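# Lift the ball two-handed and hold it steady

## Task

Hold the ball between the two hands, raise it at least three finger-widths above the ring it rests on, and keep it motionless in the air. At the end it must touch nothing but the hands, and no motor of either hand may show moving in hand_stopped_by.

## Robot and tools

Robot: the upper body of a humanoid on a stand just past the table's -x edge (x = 0.18 m), facing about +x. It has two arms. left_arm is the robot's own left, on the +y side, and carries a left hand. right_arm is on the -y side and carries a right hand. The body may sit rotated or tilted relative to the table. Shoulders are roughly 0.28 m above the pelvis and 0.06 m forward of it, at +0.10 m (left) and -0.10 m (right) in y. A hand point can get no farther than 0.62 m from its shoulder.

Scene frame: z = 0 is the table top and +z is up. +x runs across the table away from the robot, and the origin is roughly under the pelvis. Printed positions can be somewhat wrong, especially at long reach.

Hand point: a spot 0.05 m in front of the palm, where index pad and thumb tip meet in a pinch. Its own axes are +z along the straight fingers and +y out of the palm. +x runs across the palm: toward the little finger on the right hand, toward the thumb on the left hand. Straight fingers extend 0.06-0.07 m beyond the point. Across the palm, the hand spans 0.08 m on the little-finger side and 0.02 m on the thumb side when the thumb is turned in front of the palm (up to 0.09 m otherwise). A wrist bracket on the little-finger side sits 0.03 m past the point in +y, spans 0.11 m across, and can collide with things. A hand can wrap an object 0.035-0.08 m wide if the thumb is turned in front of the palm beforehand.

Row format: 28 numbers in [-1, 1], always for both arms. First left_arm dx, dy, dz, rx, ry, rz, then left_gripper little, ring, middle, index, thumb_bend, thumb_turn, force_limit, speed. Then the same 14 for right_arm/right_gripper. An optional 14 more values (0 to 1) scale joint stiffness: left arm's 7 joints, then right's 7, in the order of the Joint positions line.

The six pose numbers are an offset, not a pose. They are taken from the hand point's measured pose when the action starts (for a call's first action, the last reported pose), in that hand point's own axes. 1.0 = 0.6 m or 180 degrees. rx, ry, rz form a single rotation vector. Every row of an action is measured from that same start, not added to the row before. Each control step, the command is clipped to 70 mm and 16 degrees from the measured pose, so a large offset may need several actions. Afterwards the arm drifts at most to its last clipped pose.

Hand numbers are absolute targets. For fingers, +1 is straight and -1 is curled into the palm. For thumb_bend, +1 is straight and -1 fully bent. For thumb_turn, +1 is beside the palm and -1 is in front of it, opposite the fingers. A pinch is about index -0.22, thumb_bend -0.75, thumb_turn -0.57. force_limit maps -1..+1 to about 0..10 N at the fingertip (0..15 N for both thumb motors); it only stops closing motors. speed maps -1..+1 to nearly zero..full, where full crosses the whole range in 0.6 s. No value means keep as is: to leave a hand alone, resend its last eight numbers. If none were sent yet, use its hand_measured six, then hand_force_limit and hand_speed. A motor only starts when its target changes by 0.01 or more. It then runs until it reaches the target or its closing load hits force_limit, and then locks. If blocked, it reads moving for the planned duration, then stalled. For a soft grip, close at speed -0.9 or below. To squeeze harder, raise force_limit and send a target further closed than measured. To loosen, send a target more open than measured.

Tools:
- execute_actions(actions): a list of actions; each action is a list of up to 15 rows, one per 1/30 s step. An action always lasts 15 steps (0.5 s), repeating its last row. An empty list just reports state and images.
- move(target, speed, blocking): target is one row as above, its offsets taken from the last reported pose. It drives each hand point along a straight line; both finish together in 0.5-10 s. speed is in m/s, 0.002-0.5, default 0.25; turning is capped at twice that in rad/s. It does not steer around obstacles or the other arm. Hand numbers are sent at the start. With blocking=false, the reply comes after 0.5 s while motion continues; call wait or stop before sending new motion. The result adds a move: line with the ending (done, off_target, moving, held, fault), any limits (paced = pose clipped; held = steps blocked, after which the arm may then jump fast), and each hand point's remaining distance.
- wait(seconds): 0-10 s, holding the last commands; returns early if a move ends.
- stop(): brakes a running move; needs stopping room.
- zoom_image(camera, region): region [x0, y0, x1, y1] in pixels, at most 504x504. Cameras: cam_head and cam_high (896x504), cam_left_wrist and cam_right_wrist (504x504).
- show_instructions(): shows reference pages.
- finished_scene(scene): ends the scene with that number; irreversible.

Reading results: per arm, end_effector_position (m) and end_effector_quat_wxyz in the scene frame. Hand target lines show where each arm is currently being driven. hand_measured, hand_stopped_by (moving, target, force, stalled, fault) and hand_load_n (positive = pushed open) list six values in motor order. A grip that is lost shows as loads dropping near 0. "pose unreachable" means a clearance check altered that arm's command. HELD in step readings marks steps where an arm was held back. MOTOR HOT appears at 90 °C; at 120 °C an OVER-TEMPERATURE FAULT lets the arm sag until it cools. Joint load limits are 22.2 N m, except wrist pitch and yaw at 4.45 N m, and a held object counts toward them. Exceeding one freezes that arm for 10 s and drops the rest of the call.

Avoid: the two arms (any part, including fingers, palms and brackets) striking or pressing hard on each other; knocking anything off the table; dropping the ball; fast impacts or targets set deep beyond contact. Loose objects may occasionally get a brief nudge. Before finishing, make sure the ball is clear and still, and that no hand motor reads moving.

Each tool is called after "Emit:" by a JSON object that holds its "name" and its "arguments".

Reference images:

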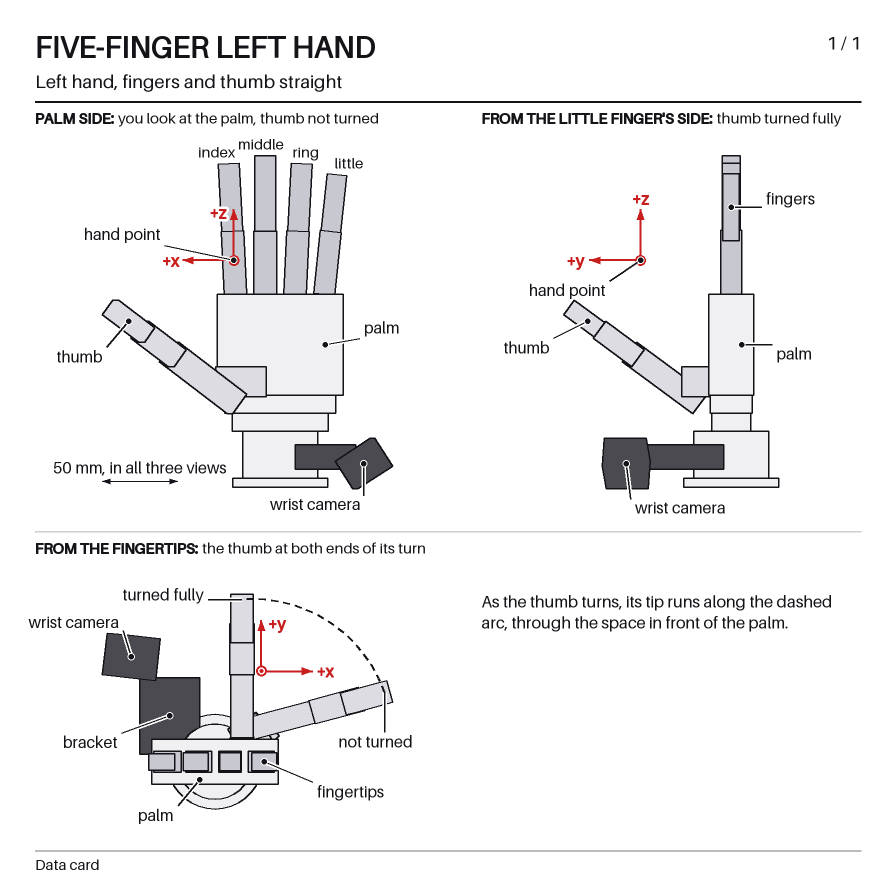

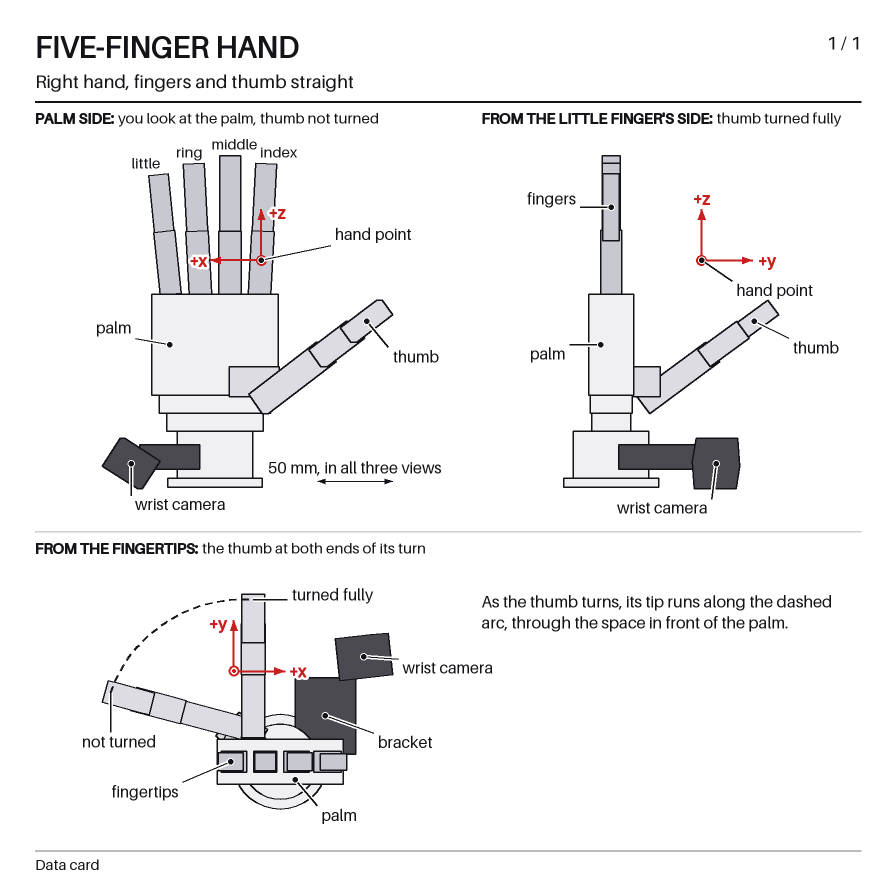

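## Session

Emit:
{"name": "execute_actions", "arguments": {"actions": []}}

Scene clock: 0.00 s.
left_arm: end_effector_position=(+0.1178, +0.1168, +0.4507) hand_measured=(+1.000, +1.000, +1.000, +1.000, +1.000, +1.000) hand_load_n=(+0.0, +0.0, +0.0, +0.0, +0.0, +0.0) hand_stopped_by=(target, target, target, target, target, target) hand_force_limit=0.00 hand_speed=-0.80 end_effector_quat_wxyz=(-0.027, +0.069, -0.218, +0.973) | right_arm: end_effector_position=(+0.1536, -0.0906, +0.4452) hand_measured=(+1.000, +1.000, +1.000, +1.000, +1.000, +1.000) hand_load_n=(+0.0, +0.0, +0.0, +0.0, +0.0, +0.0) hand_stopped_by=(target, target, target, target, target, target) hand_force_limit=0.00 hand_speed=-0.80 end_effector_quat_wxyz=(+0.969, -0.119, +0.040, +0.213)
Joint positions: left_arm=[-0.025  0.598  0.256 -0.654 -0.529 -1.002 -0.272] | right_arm=[-0.02  -0.396 -0.127 -0.641  0.596 -1.032  0.365]
Joint velocities: left_arm=[-0.015  0.    -0.015 -0.002  0.002  0.     0.   ] | right_arm=[ 0.021 -0.009 -0.009  0.005  0.003  0.     0.   ]
Motor temperatures (°C, as the motors report them): left_arm=[43 39 40 36 40 27 30] | right_arm=[40 37 40 37 39 29 31]
Hand target (left_arm): +0.118, +0.117, +0.451; -0.027, +0.069, -0.218, +0.973
Hand target (right_arm): +0.154, -0.091, +0.445; +0.969, -0.119, +0.040, +0.213
Joint stiffness scale: left_arm=[1. 1. 1. 1. 1. 1. 1.] | right_arm=[1. 1. 1. 1. 1. 1. 1.]

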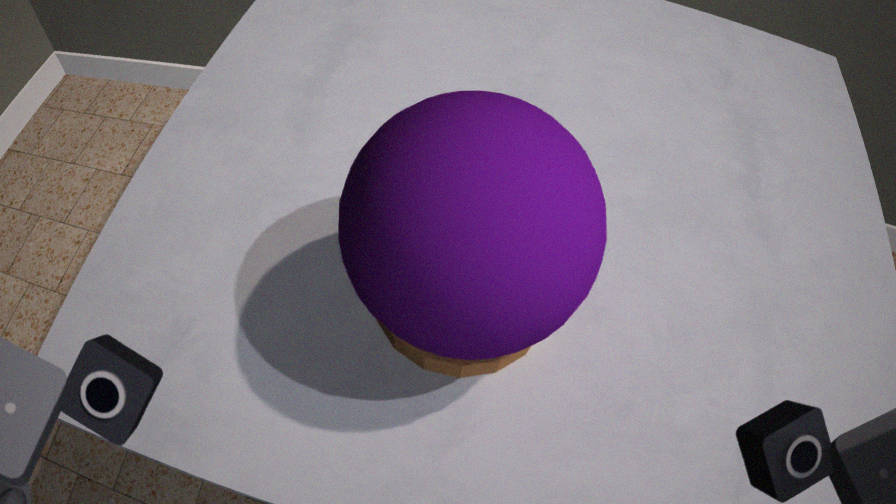

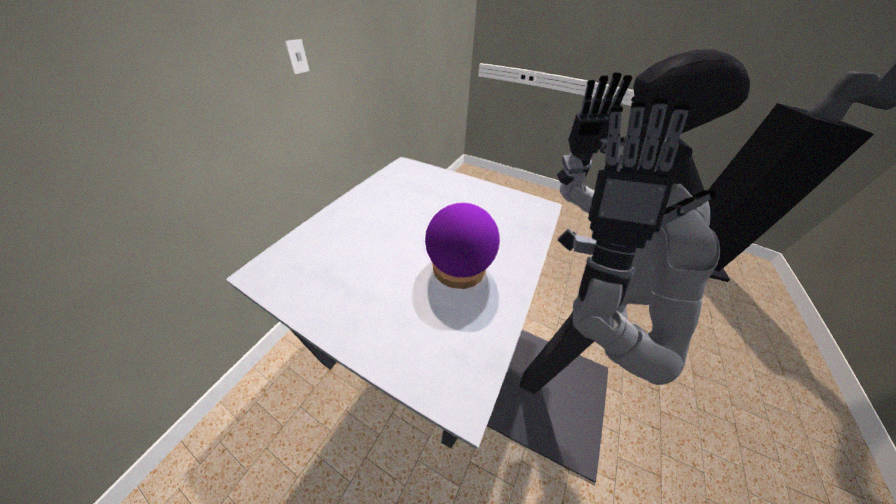

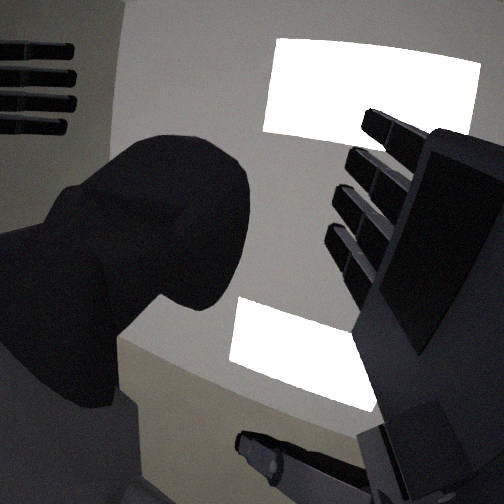

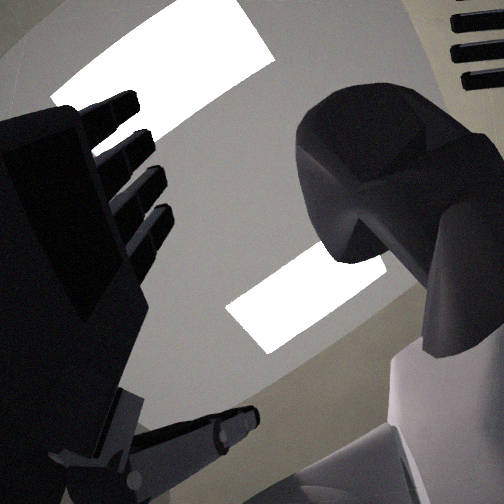

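Emit:
{"name": "move", "arguments": {"target": [-0.37,-0.015,-0.42,0.14,-0.458,-0.082,1,1,1,1,1,1,0,-0.8,0.33,-0.13,-0.41,0.12,0.463,-0.006,1,1,1,1,1,1,0,-0.8]}}

Scene clock: 16.17 s.
left_arm: end_effector_position=(+0.2989, +0.2604, +0.2002) hand_measured=(+1.000, +1.000, +1.000, +1.000, +1.000, +1.000) hand_load_n=(+0.0, +0.0, +0.0, +0.0, +0.0, +0.0) hand_stopped_by=(target, target, target, target, target, target) hand_force_limit=0.00 hand_speed=-0.80 end_effector_quat_wxyz=(-0.088, +0.703, +0.058, +0.703) | right_arm: end_effector_position=(+0.3618, -0.1472, +0.1984) hand_measured=(+1.000, +1.000, +1.000, +1.000, +1.000, +1.000) hand_load_n=(+0.0, +0.0, +0.0, +0.0, +0.0, +0.0) hand_stopped_by=(target, target, target, target, target, target) hand_force_limit=0.00 hand_speed=-0.80 end_effector_quat_wxyz=(+0.708, -0.065, +0.702, +0.045)
Joint positions: left_arm=[ 0.305  0.547  0.106 -0.267 -0.546 -0.268 -0.007] | right_arm=[ 0.385 -0.57  -0.143 -0.28   0.577 -0.319  0.028]
Joint velocities: left_arm=[0.006 0.002 0.003 0.008 0.011 0.008 0.   ] | right_arm=[ 0.011 -0.006  0.    -0.008  0.003  0.008  0.   ]
Motor temperatures (°C, as the motors report them): left_arm=[44 40 40 36 40 28 30] | right_arm=[40 38 40 37 39 29 31]
Hand target (left_arm): +0.299, +0.261, +0.201; -0.086, +0.702, +0.060, +0.704
Hand target (right_arm): +0.362, -0.147, +0.200; +0.708, -0.063, +0.702, +0.046
Off the commanded pose (left_arm): 0.012 m, 3 deg.
Off the commanded pose (right_arm): 0.007 m, 2 deg.
Joint stiffness scale: left_arm=[1. 1. 1. 1. 1. 1. 1.] | right_arm=[1. 1. 1. 1. 1. 1. 1.]
move: off_target (left_arm, right_arm)

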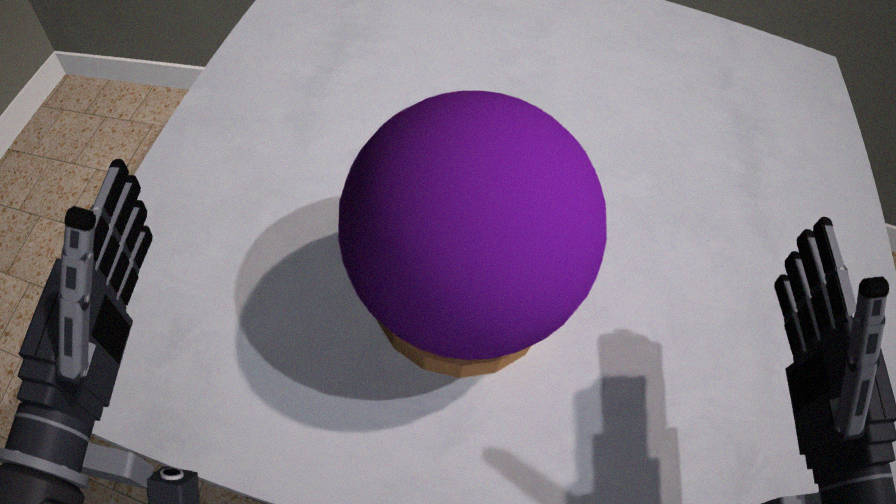

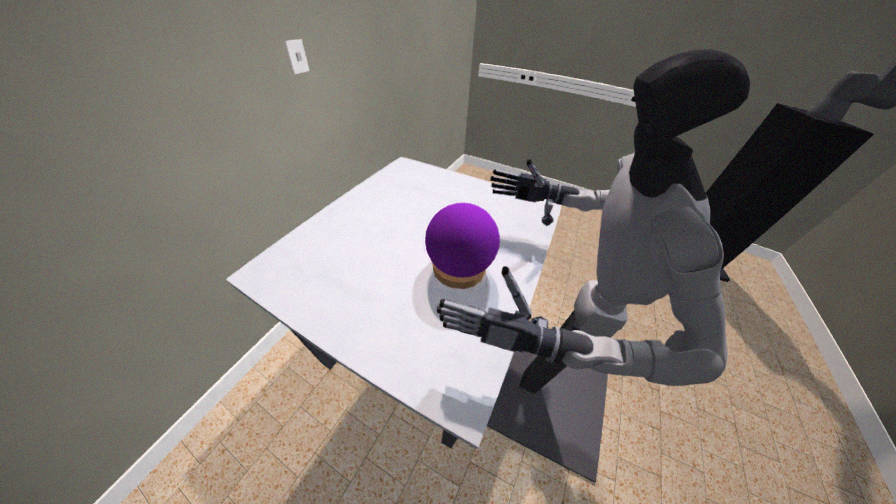

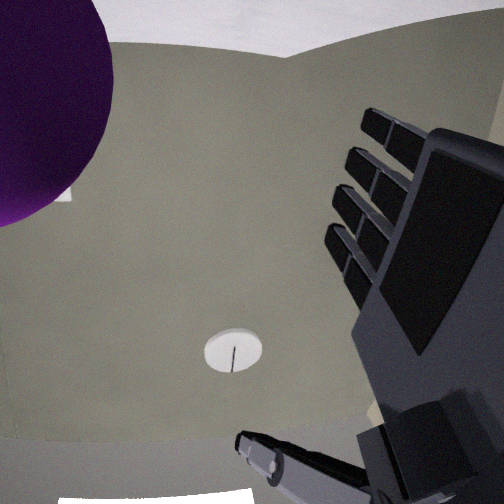

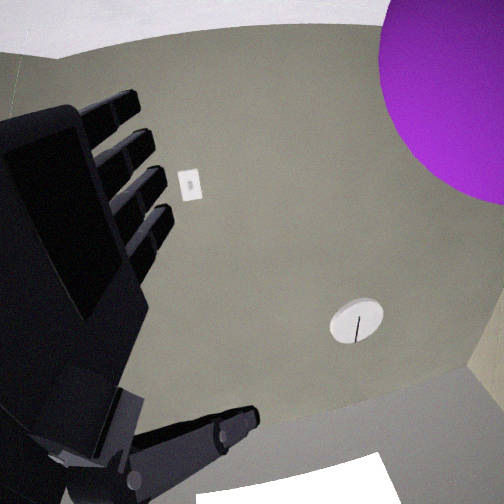

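Emit:
{"name": "move", "arguments": {"target": [-0.11,0.15,0.08,0,0,0,1,1,1,1,1,1,0,-0.8,0.11,0.17,0.13,0,0,0,1,1,1,1,1,1,0,-0.8]}}

Scene clock: 23.10 s.
left_arm: end_effector_position=(+0.3588, +0.1834, +0.1259) hand_measured=(+1.000, +1.000, +1.000, +1.000, +1.000, +1.000) hand_load_n=(+0.0, +0.0, +0.0, +0.0, +0.0, +0.0) hand_stopped_by=(target, target, target, target, target, target) hand_force_limit=0.00 hand_speed=-0.80 end_effector_quat_wxyz=(-0.086, +0.708, +0.062, +0.699) | right_arm: end_effector_position=(+0.4194, -0.0321, +0.1275) hand_measured=(+1.000, +1.000, +1.000, +1.000, +1.000, +1.000) hand_load_n=(+0.0, +0.0, +0.0, +0.0, +0.0, +0.0) hand_stopped_by=(target, target, target, target, target, target) hand_force_limit=0.00 hand_speed=-0.80 end_effector_quat_wxyz=(+0.703, -0.064, +0.706, +0.049)
Joint positions: left_arm=[-0.038  0.202 -0.14   0.209 -0.158 -0.436  0.146] | right_arm=[-0.12  -0.207  0.137  0.239  0.157 -0.388 -0.165]
Joint velocities: left_arm=[-0.009  0.008 -0.003 -0.009  0.014 -0.003  0.001] | right_arm=[ 0.018  0.002  0.002  0.003  0.008 -0.006 -0.001]
Motor temperatures (°C, as the motors report them): left_arm=[44 40 40 36 40 28 30] | right_arm=[40 38 40 38 39 29 31]
Hand target (left_arm): +0.359, +0.184, +0.126; -0.088, +0.707, +0.062, +0.699
Hand target (right_arm): +0.420, -0.032, +0.128; +0.705, -0.065, +0.705, +0.047
Off the commanded pose (left_arm): 0.007 m, 1 deg.
Off the commanded pose (right_arm): 0.006 m, 1 deg.
Joint stiffness scale: left_arm=[1. 1. 1. 1. 1. 1. 1.] | right_arm=[1. 1. 1. 1. 1. 1. 1.]
move: off_target (left_arm, right_arm)

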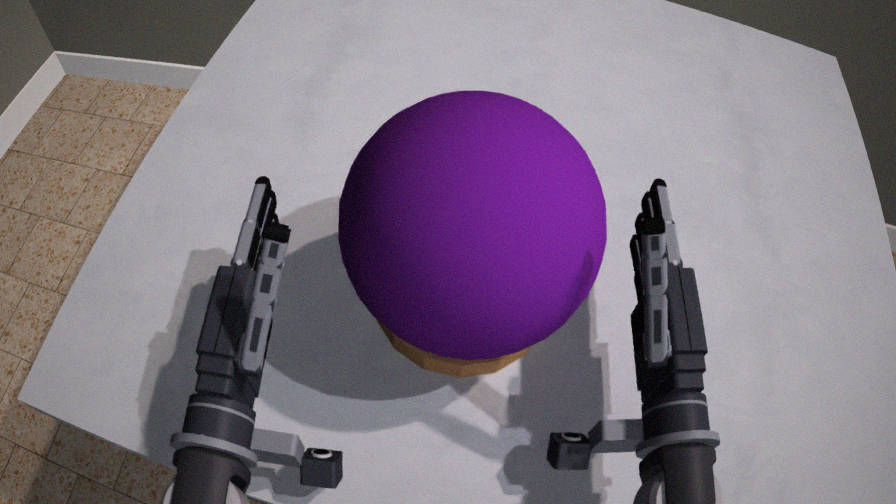

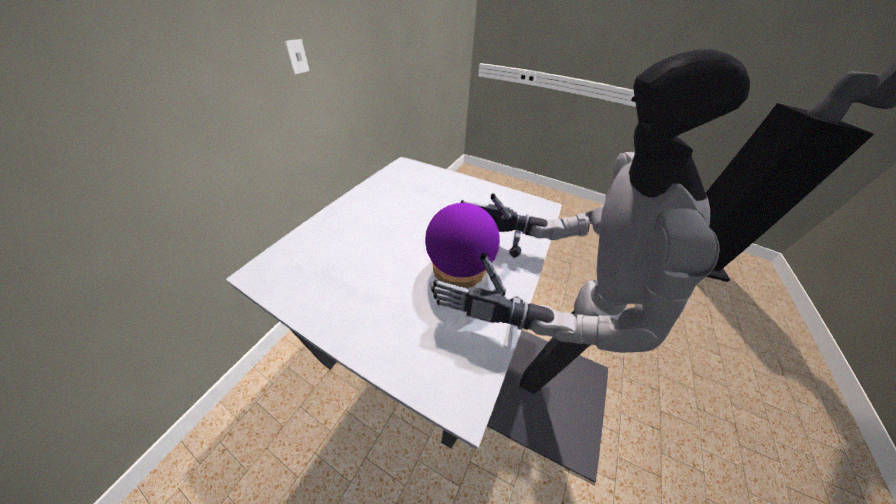

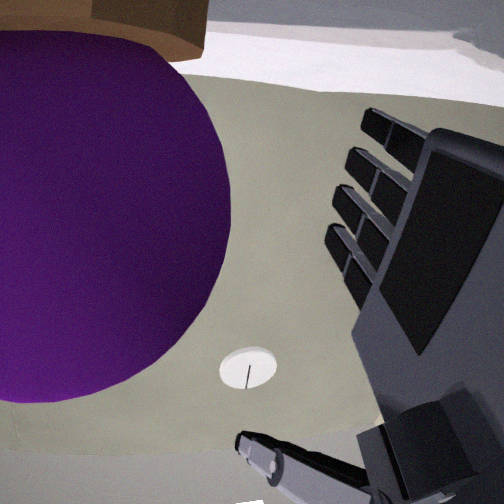

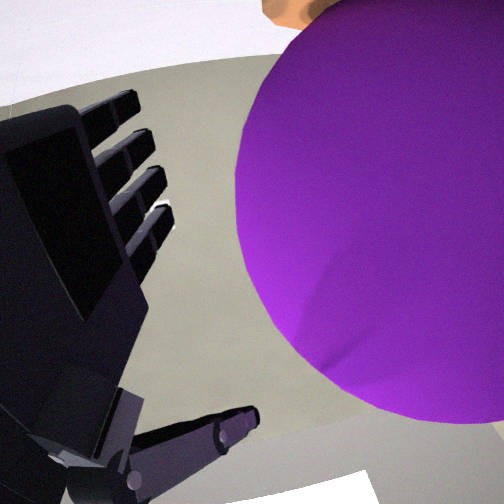

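Emit:
{"name": "move", "arguments": {"target": [0.02,0.09,0.075,0,0,0,1,1,1,1,1,1,0,-0.8,-0.02,0.035,0.075,0,0,0,1,1,1,1,1,1,0,-0.8], "speed": 0.1}}

Scene clock: 29.20 s.
left_arm: end_effector_position=(+0.4126, +0.1387, +0.1344) hand_measured=(+1.000, +1.000, +1.000, +1.000, +1.000, +1.000) hand_load_n=(+0.0, +0.0, +0.0, +0.0, +0.0, +0.0) hand_stopped_by=(target, target, target, target, target, target) hand_force_limit=0.00 hand_speed=-0.80 end_effector_quat_wxyz=(-0.085, +0.709, +0.067, +0.697) | right_arm: end_effector_position=(+0.4598, -0.0025, +0.1409) hand_measured=(+1.000, +1.000, +1.000, +1.000, +1.000, +1.000) hand_load_n=(+0.0, +0.0, +0.0, +0.0, +0.0, +0.0) hand_stopped_by=(target, target, target, target, target, target) hand_force_limit=0.00 hand_speed=-0.80 end_effector_quat_wxyz=(+0.704, -0.062, +0.706, +0.052)
Joint positions: left_arm=[-0.256  0.064 -0.203  0.306 -0.046 -0.306  0.287] | right_arm=[-0.332 -0.161  0.145  0.351  0.14  -0.293 -0.211]
Joint velocities: left_arm=[-0.018 -0.008 -0.009 -0.009 -0.012  0.     0.   ] | right_arm=[ 0.     0.    -0.002 -0.006  0.002  0.     0.   ]
Motor temperatures (°C, as the motors report them): left_arm=[44 40 40 37 40 29 30] | right_arm=[40 38 40 38 39 30 31]
Hand target (left_arm): +0.413, +0.137, +0.134; -0.085, +0.709, +0.064, +0.697
Hand target (right_arm): +0.459, -0.002, +0.139; +0.702, -0.064, +0.707, +0.050
Off the commanded pose (left_arm): 0.002 m, 1 deg.
Off the commanded pose (right_arm): 0.003 m, 0 deg.
Joint stiffness scale: left_arm=[1. 1. 1. 1. 1. 1. 1.] | right_arm=[1. 1. 1. 1. 1. 1. 1.]
move: done

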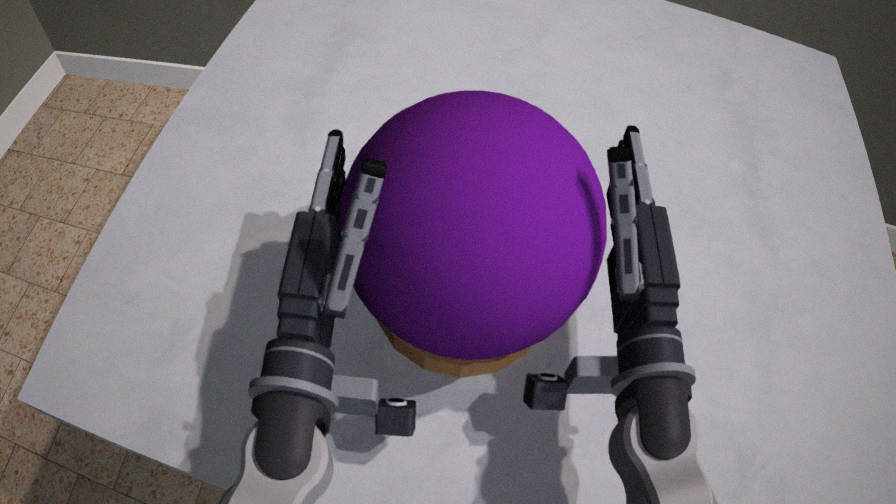

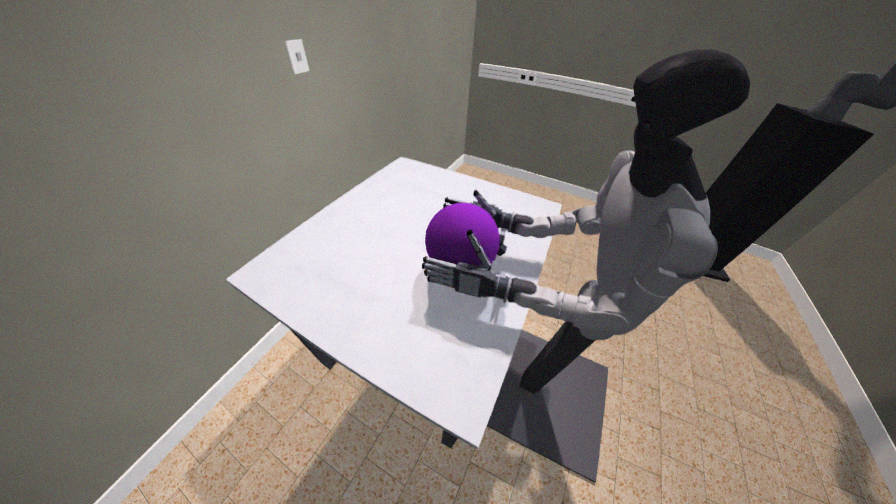

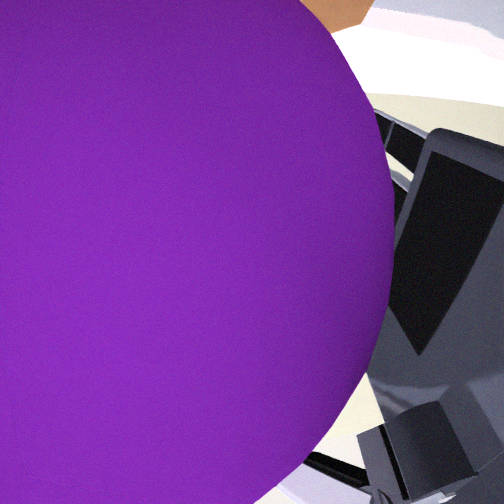

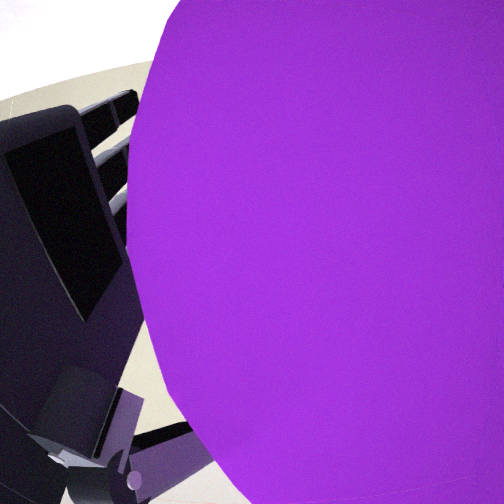

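Emit:
{"name": "move", "arguments": {"target": [0,0.05,0,0,0,0,0.4,0.4,0.5,0.5,1,1,-0.3,-0.8,0.01,0.06,0,0,0,0,0.4,0.4,0.5,0.5,1,1,-0.3,-0.8], "speed": 0.03}}

Scene clock: 34.63 s.
left_arm: end_effector_position=(+0.4162, +0.1428, +0.1366) hand_measured=(+0.402, +0.548, +0.602, +0.580, +1.000, +1.000) hand_load_n=(+4.0, +2.0, +0.0, +0.0, +0.5, +0.5) hand_stopped_by=(force, force, force, force, target, target) hand_force_limit=-0.30 hand_speed=-0.80 end_effector_quat_wxyz=(-0.117, +0.700, +0.100, +0.697) | right_arm: end_effector_position=(+0.4614, +0.0036, +0.1393) hand_measured=(+0.400, +0.400, +0.500, +0.500, +1.000, +1.000) hand_load_n=(+0.0, +0.0, +0.0, +0.0, +0.0, +0.5) hand_stopped_by=(target, target, target, target, target, target) hand_force_limit=-0.30 hand_speed=-0.80 end_effector_quat_wxyz=(+0.711, -0.032, +0.702, +0.025)
Joint positions: left_arm=[-0.283  0.061 -0.277  0.336 -0.049 -0.323  0.459] | right_arm=[-0.367 -0.15   0.254  0.422  0.143 -0.36  -0.399]
Joint velocities: left_arm=[ 0.     0.029 -0.026 -0.002 -0.031 -0.001  0.028] | right_arm=[-0.005 -0.052  0.064  0.003  0.058 -0.011 -0.044]
Motor temperatures (°C, as the motors report them): left_arm=[44 40 40 37 40 29 30] | right_arm=[41 38 40 38 39 30 31]
Hand target (left_arm): +0.416, +0.110, +0.133; -0.085, +0.709, +0.067, +0.696
Hand target (right_arm): +0.452, +0.032, +0.135; +0.704, -0.064, +0.705, +0.051
Off the commanded pose (left_arm): 0.034 m, 5 deg.
Off the commanded pose (right_arm): 0.031 m, 5 deg.
Joint stiffness scale: left_arm=[1. 1. 1. 1. 1. 1. 1.] | right_arm=[1. 1. 1. 1. 1. 1. 1.]
move: off_target (left_arm, right_arm)

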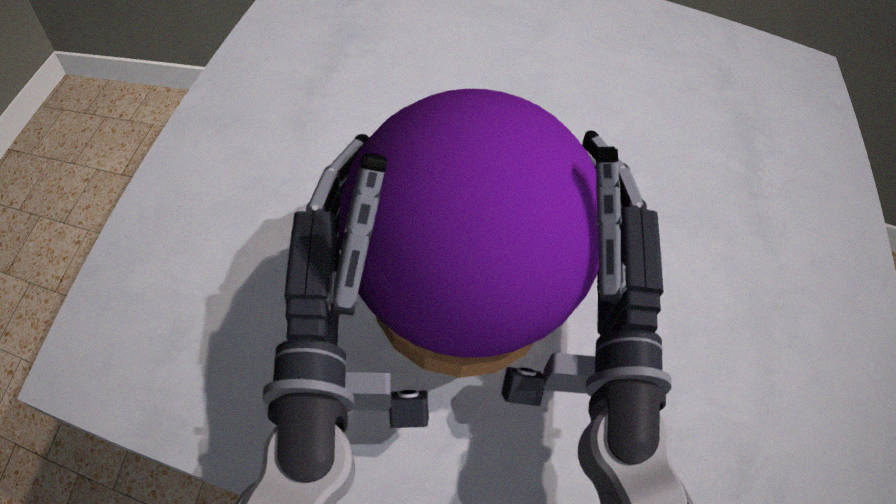

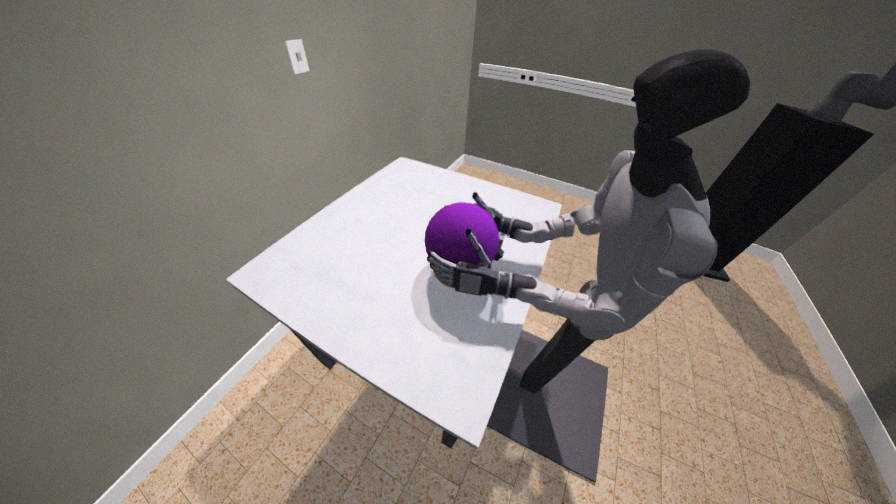

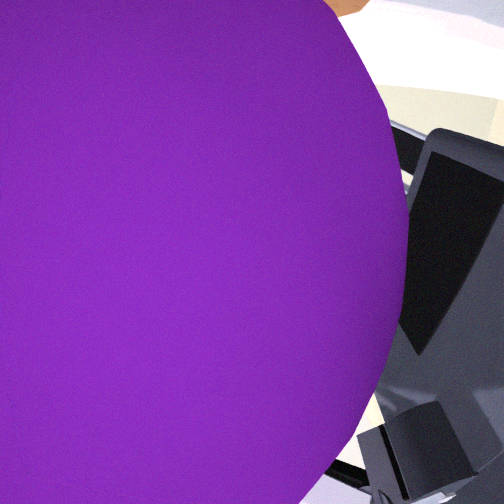

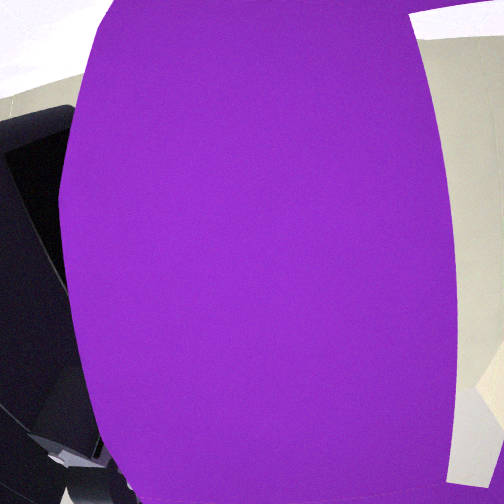

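Emit:
{"name": "execute_actions", "arguments": {"actions": [[[0.02,0.05,0,-0.028,0,0,0.4,0.4,0.5,0.5,1,1,-0.3,-0.8,-0.02,0.05,0,-0.028,0,0,0.2,0.2,0.3,0.3,1,1,-0.3,-0.8]],[[0.04,0.05,0,-0.028,0,0,0.4,0.4,0.5,0.5,1,1,-0.3,-0.8,-0.04,0.05,0,-0.028,0,0,0.2,0.2,0.3,0.3,1,1,-0.3,-0.8]],[[0.05,0.05,0,-0.028,0,0,0.4,0.4,0.5,0.5,1,1,-0.3,-0.8,-0.05,0.05,0,-0.028,0,0,0.2,0.2,0.3,0.3,1,1,-0.3,-0.8]],[[0.05,0.05,0,-0.028,0,0,0.4,0.4,0.5,0.5,1,1,-0.3,-0.8,-0.05,0.05,0,-0.028,0,0,0.2,0.2,0.3,0.3,1,1,-0.3,-0.8]],[[0.05,0.05,0,-0.028,0,0,0.4,0.4,0.5,0.5,1,1,-0.3,-0.8,-0.05,0.05,0,-0.028,0,0,0.2,0.2,0.3,0.3,1,1,-0.3,-0.8]]]}}

Emit:
{"name": "wait", "arguments": {"seconds": 2}}

Scene clock: 46.57 s.
left_arm: end_effector_position=(+0.4562, +0.1459, +0.2406) hand_measured=(+0.402, +0.546, +0.602, +0.580, +1.000, +1.000) hand_load_n=(+5.5, +0.0, +0.0, +0.0, +0.0, +0.5) hand_stopped_by=(force, force, force, force, target, target) hand_force_limit=-0.30 hand_speed=-0.80 end_effector_quat_wxyz=(-0.137, +0.712, +0.081, +0.683) | right_arm: end_effector_position=(+0.4972, +0.0139, +0.2413) hand_measured=(+0.200, +0.324, +0.348, +0.314, +1.000, +1.000) hand_load_n=(+0.0, +0.0, +1.5, +3.5, +0.0, +0.0) hand_stopped_by=(target, force, force, force, target, target) hand_force_limit=-0.30 hand_speed=-0.80 end_effector_quat_wxyz=(+0.698, -0.058, +0.714, -0.003)
Joint positions: left_arm=[-0.502  0.166 -0.248 -0.262 -0.184  0.502  0.546] | right_arm=[-0.58  -0.366  0.285 -0.174  0.386  0.426 -0.59 ]
Joint velocities: left_arm=[ 0.015  0.     0.006  0.017 -0.02   0.015  0.   ] | right_arm=[ 0.025  0.002  0.017  0.017  0.017  0.005 -0.01 ]
Motor temperatures (°C, as the motors report them): left_arm=[46 40 41 37 40 28 32] | right_arm=[43 38 41 39 39 30 33]
Hand target (left_arm): +0.455, +0.114, +0.242; -0.095, +0.717, +0.055, +0.688
Hand target (right_arm): +0.485, +0.042, +0.243; +0.695, -0.083, +0.714, +0.038
Off the commanded pose (left_arm): 0.032 m, 6 deg.
Off the commanded pose (right_arm): 0.030 m, 5 deg.
Joint stiffness scale: left_arm=[1. 1. 1. 1. 1. 1. 1.] | right_arm=[1. 1. 1. 1. 1. 1. 1.]
Step readings (end_effector_position; steps 1 to 15: 1st action; 16 to 30: 2nd action; 31 to 45: 3rd action; 46 to 60: 4th action; 61 to 75: 5th action):
0: left_arm (+0.4163, +0.1428, +0.1366) | right_arm (+0.4614, +0.0035, +0.1393)
1: left_arm (+0.4163, +0.1428, +0.1366) | right_arm (+0.4614, +0.0035, +0.1393)
2: left_arm (+0.4164, +0.1428, +0.1367) | right_arm (+0.4615, +0.0036, +0.1393)
4: left_arm (+0.4185, +0.1435, +0.1382) | right_arm (+0.4627, +0.0048, +0.1412)
8: left_arm (+0.4220, +0.1442, +0.1409) | right_arm (+0.4641, +0.0065, +0.1430)
15: left_arm (+0.4220, +0.1441, +0.1409) | right_arm (+0.4648, +0.0062, +0.1432)
16: left_arm (+0.4219, +0.1441, +0.1410) | right_arm (+0.4650, +0.0060, +0.1432)
17: left_arm (+0.4221, +0.1440, +0.1410) | right_arm (+0.4653, +0.0060, +0.1433)
19: left_arm (+0.4236, +0.1439, +0.1426) | right_arm (+0.4668, +0.0060, +0.1441)
23: left_arm (+0.4267, +0.1429, +0.1521) | right_arm (+0.4699, +0.0058, +0.1537)
30: left_arm (+0.4294, +0.1436, +0.1603) | right_arm (+0.4722, +0.0064, +0.1621)
31: left_arm (+0.4294, +0.1436, +0.1601) | right_arm (+0.4722, +0.0063, +0.1618)
32: left_arm (+0.4295, +0.1435, +0.1598) | right_arm (+0.4723, +0.0063, +0.1614)
34: left_arm (+0.4305, +0.1432, +0.1622) | right_arm (+0.4733, +0.0064, +0.1633)
38: left_arm (+0.4361, +0.1432, +0.1865) | right_arm (+0.4788, +0.0073, +0.1879)
45: left_arm (+0.4378, +0.1438, +0.1870) | right_arm (+0.4802, +0.0078, +0.1877)
46: left_arm (+0.4378, +0.1438, +0.1868) | right_arm (+0.4801, +0.0077, +0.1875)
47: left_arm (+0.4378, +0.1437, +0.1864) | right_arm (+0.4802, +0.0077, +0.1871)
49: left_arm (+0.4387, +0.1433, +0.1871) | right_arm (+0.4810, +0.0080, +0.1876)
53: left_arm (+0.4449, +0.1438, +0.2129) | right_arm (+0.4871, +0.0096, +0.2141)
60: left_arm (+0.4467, +0.1445, +0.2138) | right_arm (+0.4886, +0.0103, +0.2144)
61: left_arm (+0.4467, +0.1445, +0.2135) | right_arm (+0.4886, +0.0102, +0.2140)
62: left_arm (+0.4468, +0.1445, +0.2131) | right_arm (+0.4886, +0.0102, +0.2137)
64: left_arm (+0.4481, +0.1441, +0.2133) | right_arm (+0.4898, +0.0108, +0.2139)
68: left_arm (+0.4544, +0.1448, +0.2401) | right_arm (+0.4958, +0.0130, +0.2418)
75: end_effector_position above

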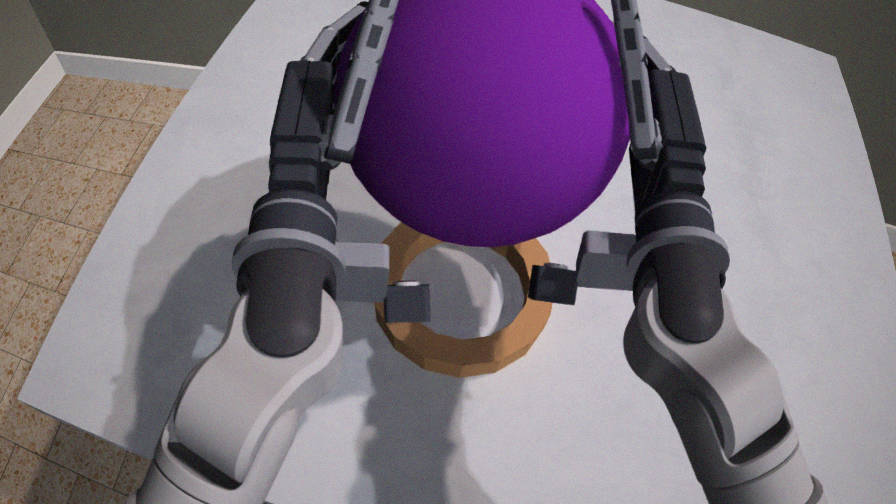

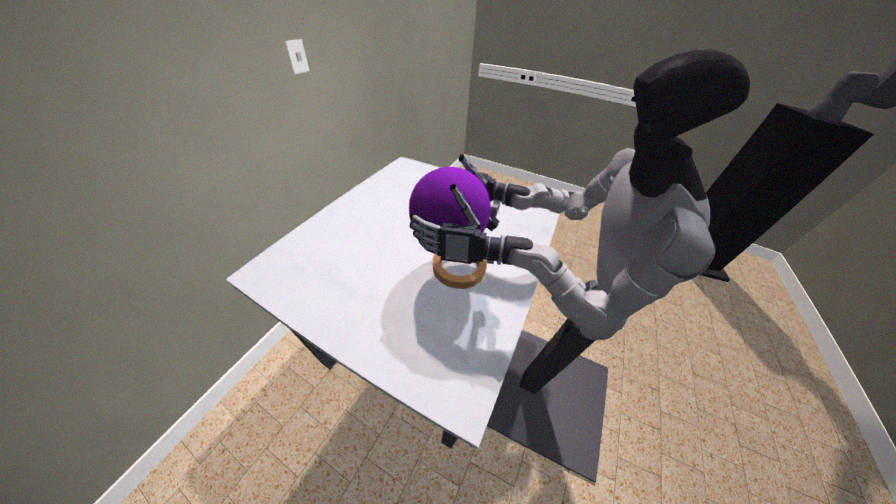

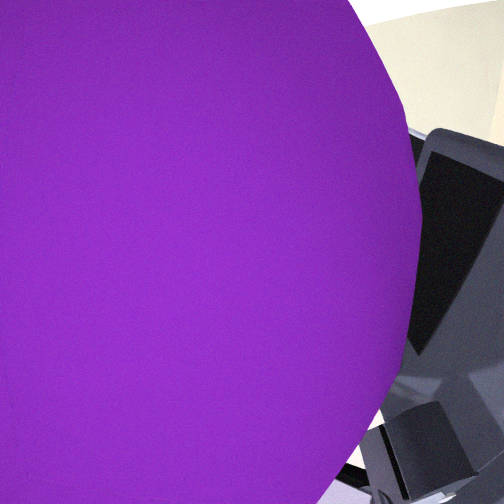

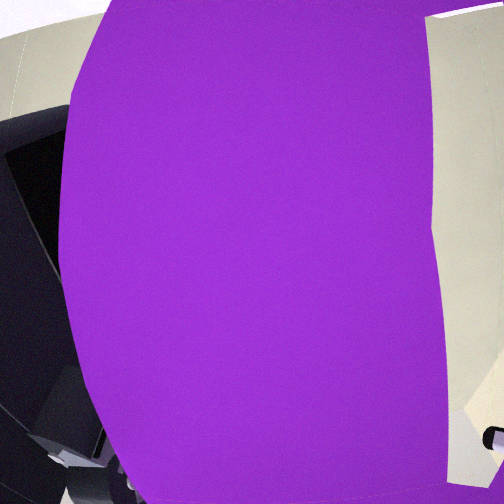

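Scene clock: 48.57 s.
left_arm: end_effector_position=(+0.4561, +0.1459, +0.2402) hand_measured=(+0.402, +0.546, +0.602, +0.580, +1.000, +1.000) hand_load_n=(+5.5, +0.0, +0.0, +0.0, +0.0, +0.5) hand_stopped_by=(force, force, force, force, target, target) hand_force_limit=-0.30 hand_speed=-0.80 end_effector_quat_wxyz=(-0.137, +0.713, +0.081, +0.683) | right_arm: end_effector_position=(+0.4972, +0.0138, +0.2409) hand_measured=(+0.200, +0.324, +0.348, +0.314, +1.000, +1.000) hand_load_n=(+0.0, +0.0, +1.5, +3.5, +0.0, +0.0) hand_stopped_by=(target, force, force, force, target, target) hand_force_limit=-0.30 hand_speed=-0.80 end_effector_quat_wxyz=(+0.697, -0.058, +0.715, -0.003)
Joint positions: left_arm=[-0.502  0.166 -0.248 -0.262 -0.184  0.502  0.546] | right_arm=[-0.579 -0.366  0.285 -0.173  0.386  0.426 -0.59 ]
Joint velocities: left_arm=[-0.005 -0.005  0.002 -0.005  0.002  0.     0.   ] | right_arm=[-0.021  0.002  0.011  0.     0.005  0.     0.   ]
Motor temperatures (°C, as the motors report them): left_arm=[46 40 41 37 40 29 32] | right_arm=[44 38 41 39 39 30 33]
Hand target (left_arm): +0.455, +0.114, +0.242; -0.095, +0.717, +0.055, +0.688
Hand target (right_arm): +0.485, +0.042, +0.243; +0.695, -0.083, +0.714, +0.038
Off the commanded pose (left_arm): 0.032 m, 6 deg.
Off the commanded pose (right_arm): 0.030 m, 5 deg.
Joint stiffness scale: left_arm=[1. 1. 1. 1. 1. 1. 1.] | right_arm=[1. 1. 1. 1. 1. 1. 1.]
wait: 2.00 s; at rest by 0.17 s

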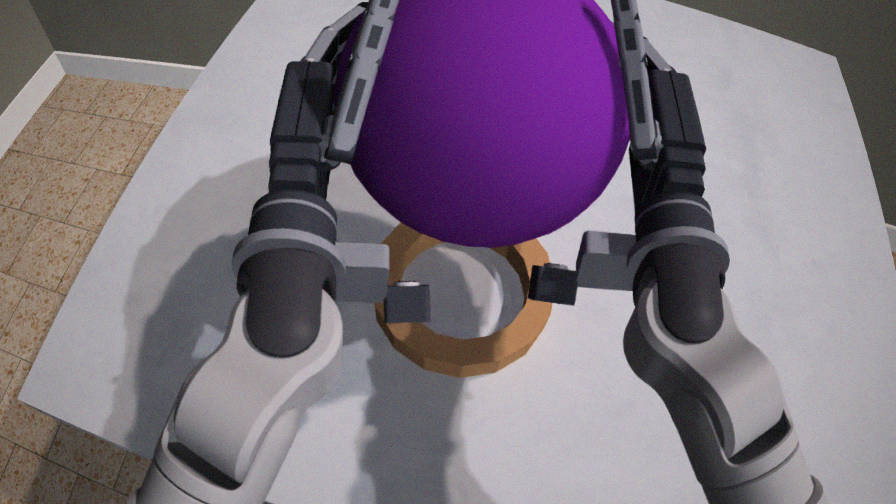

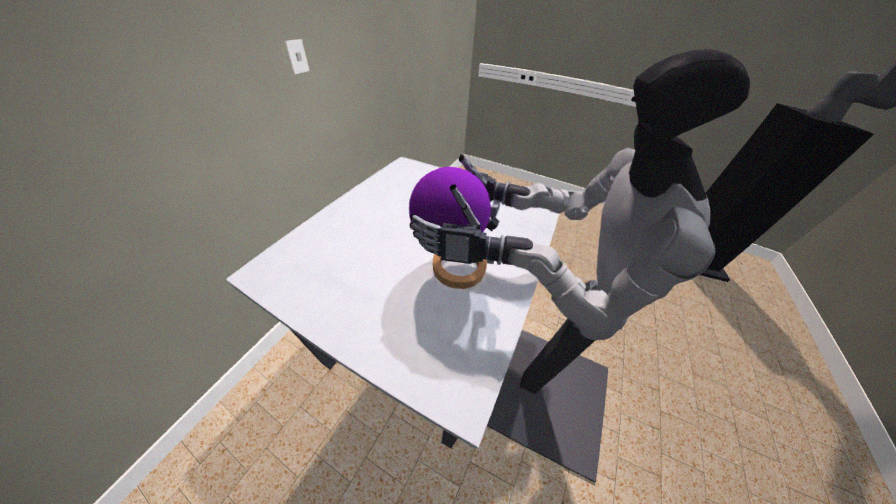

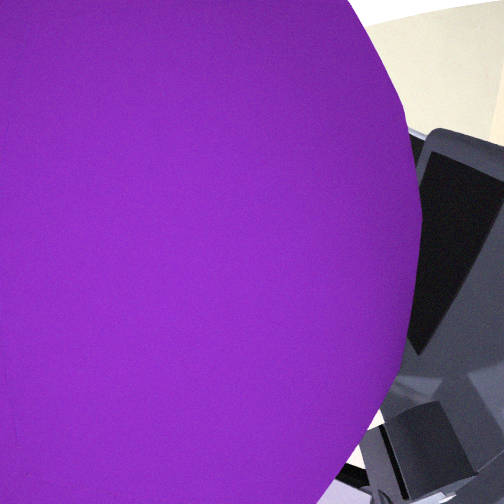

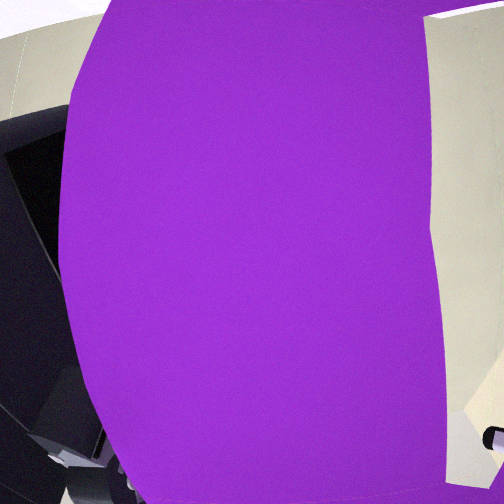

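Emit:
{"name": "finished_scene", "arguments": {"scene": 1}}

The scene is finished: the task was done.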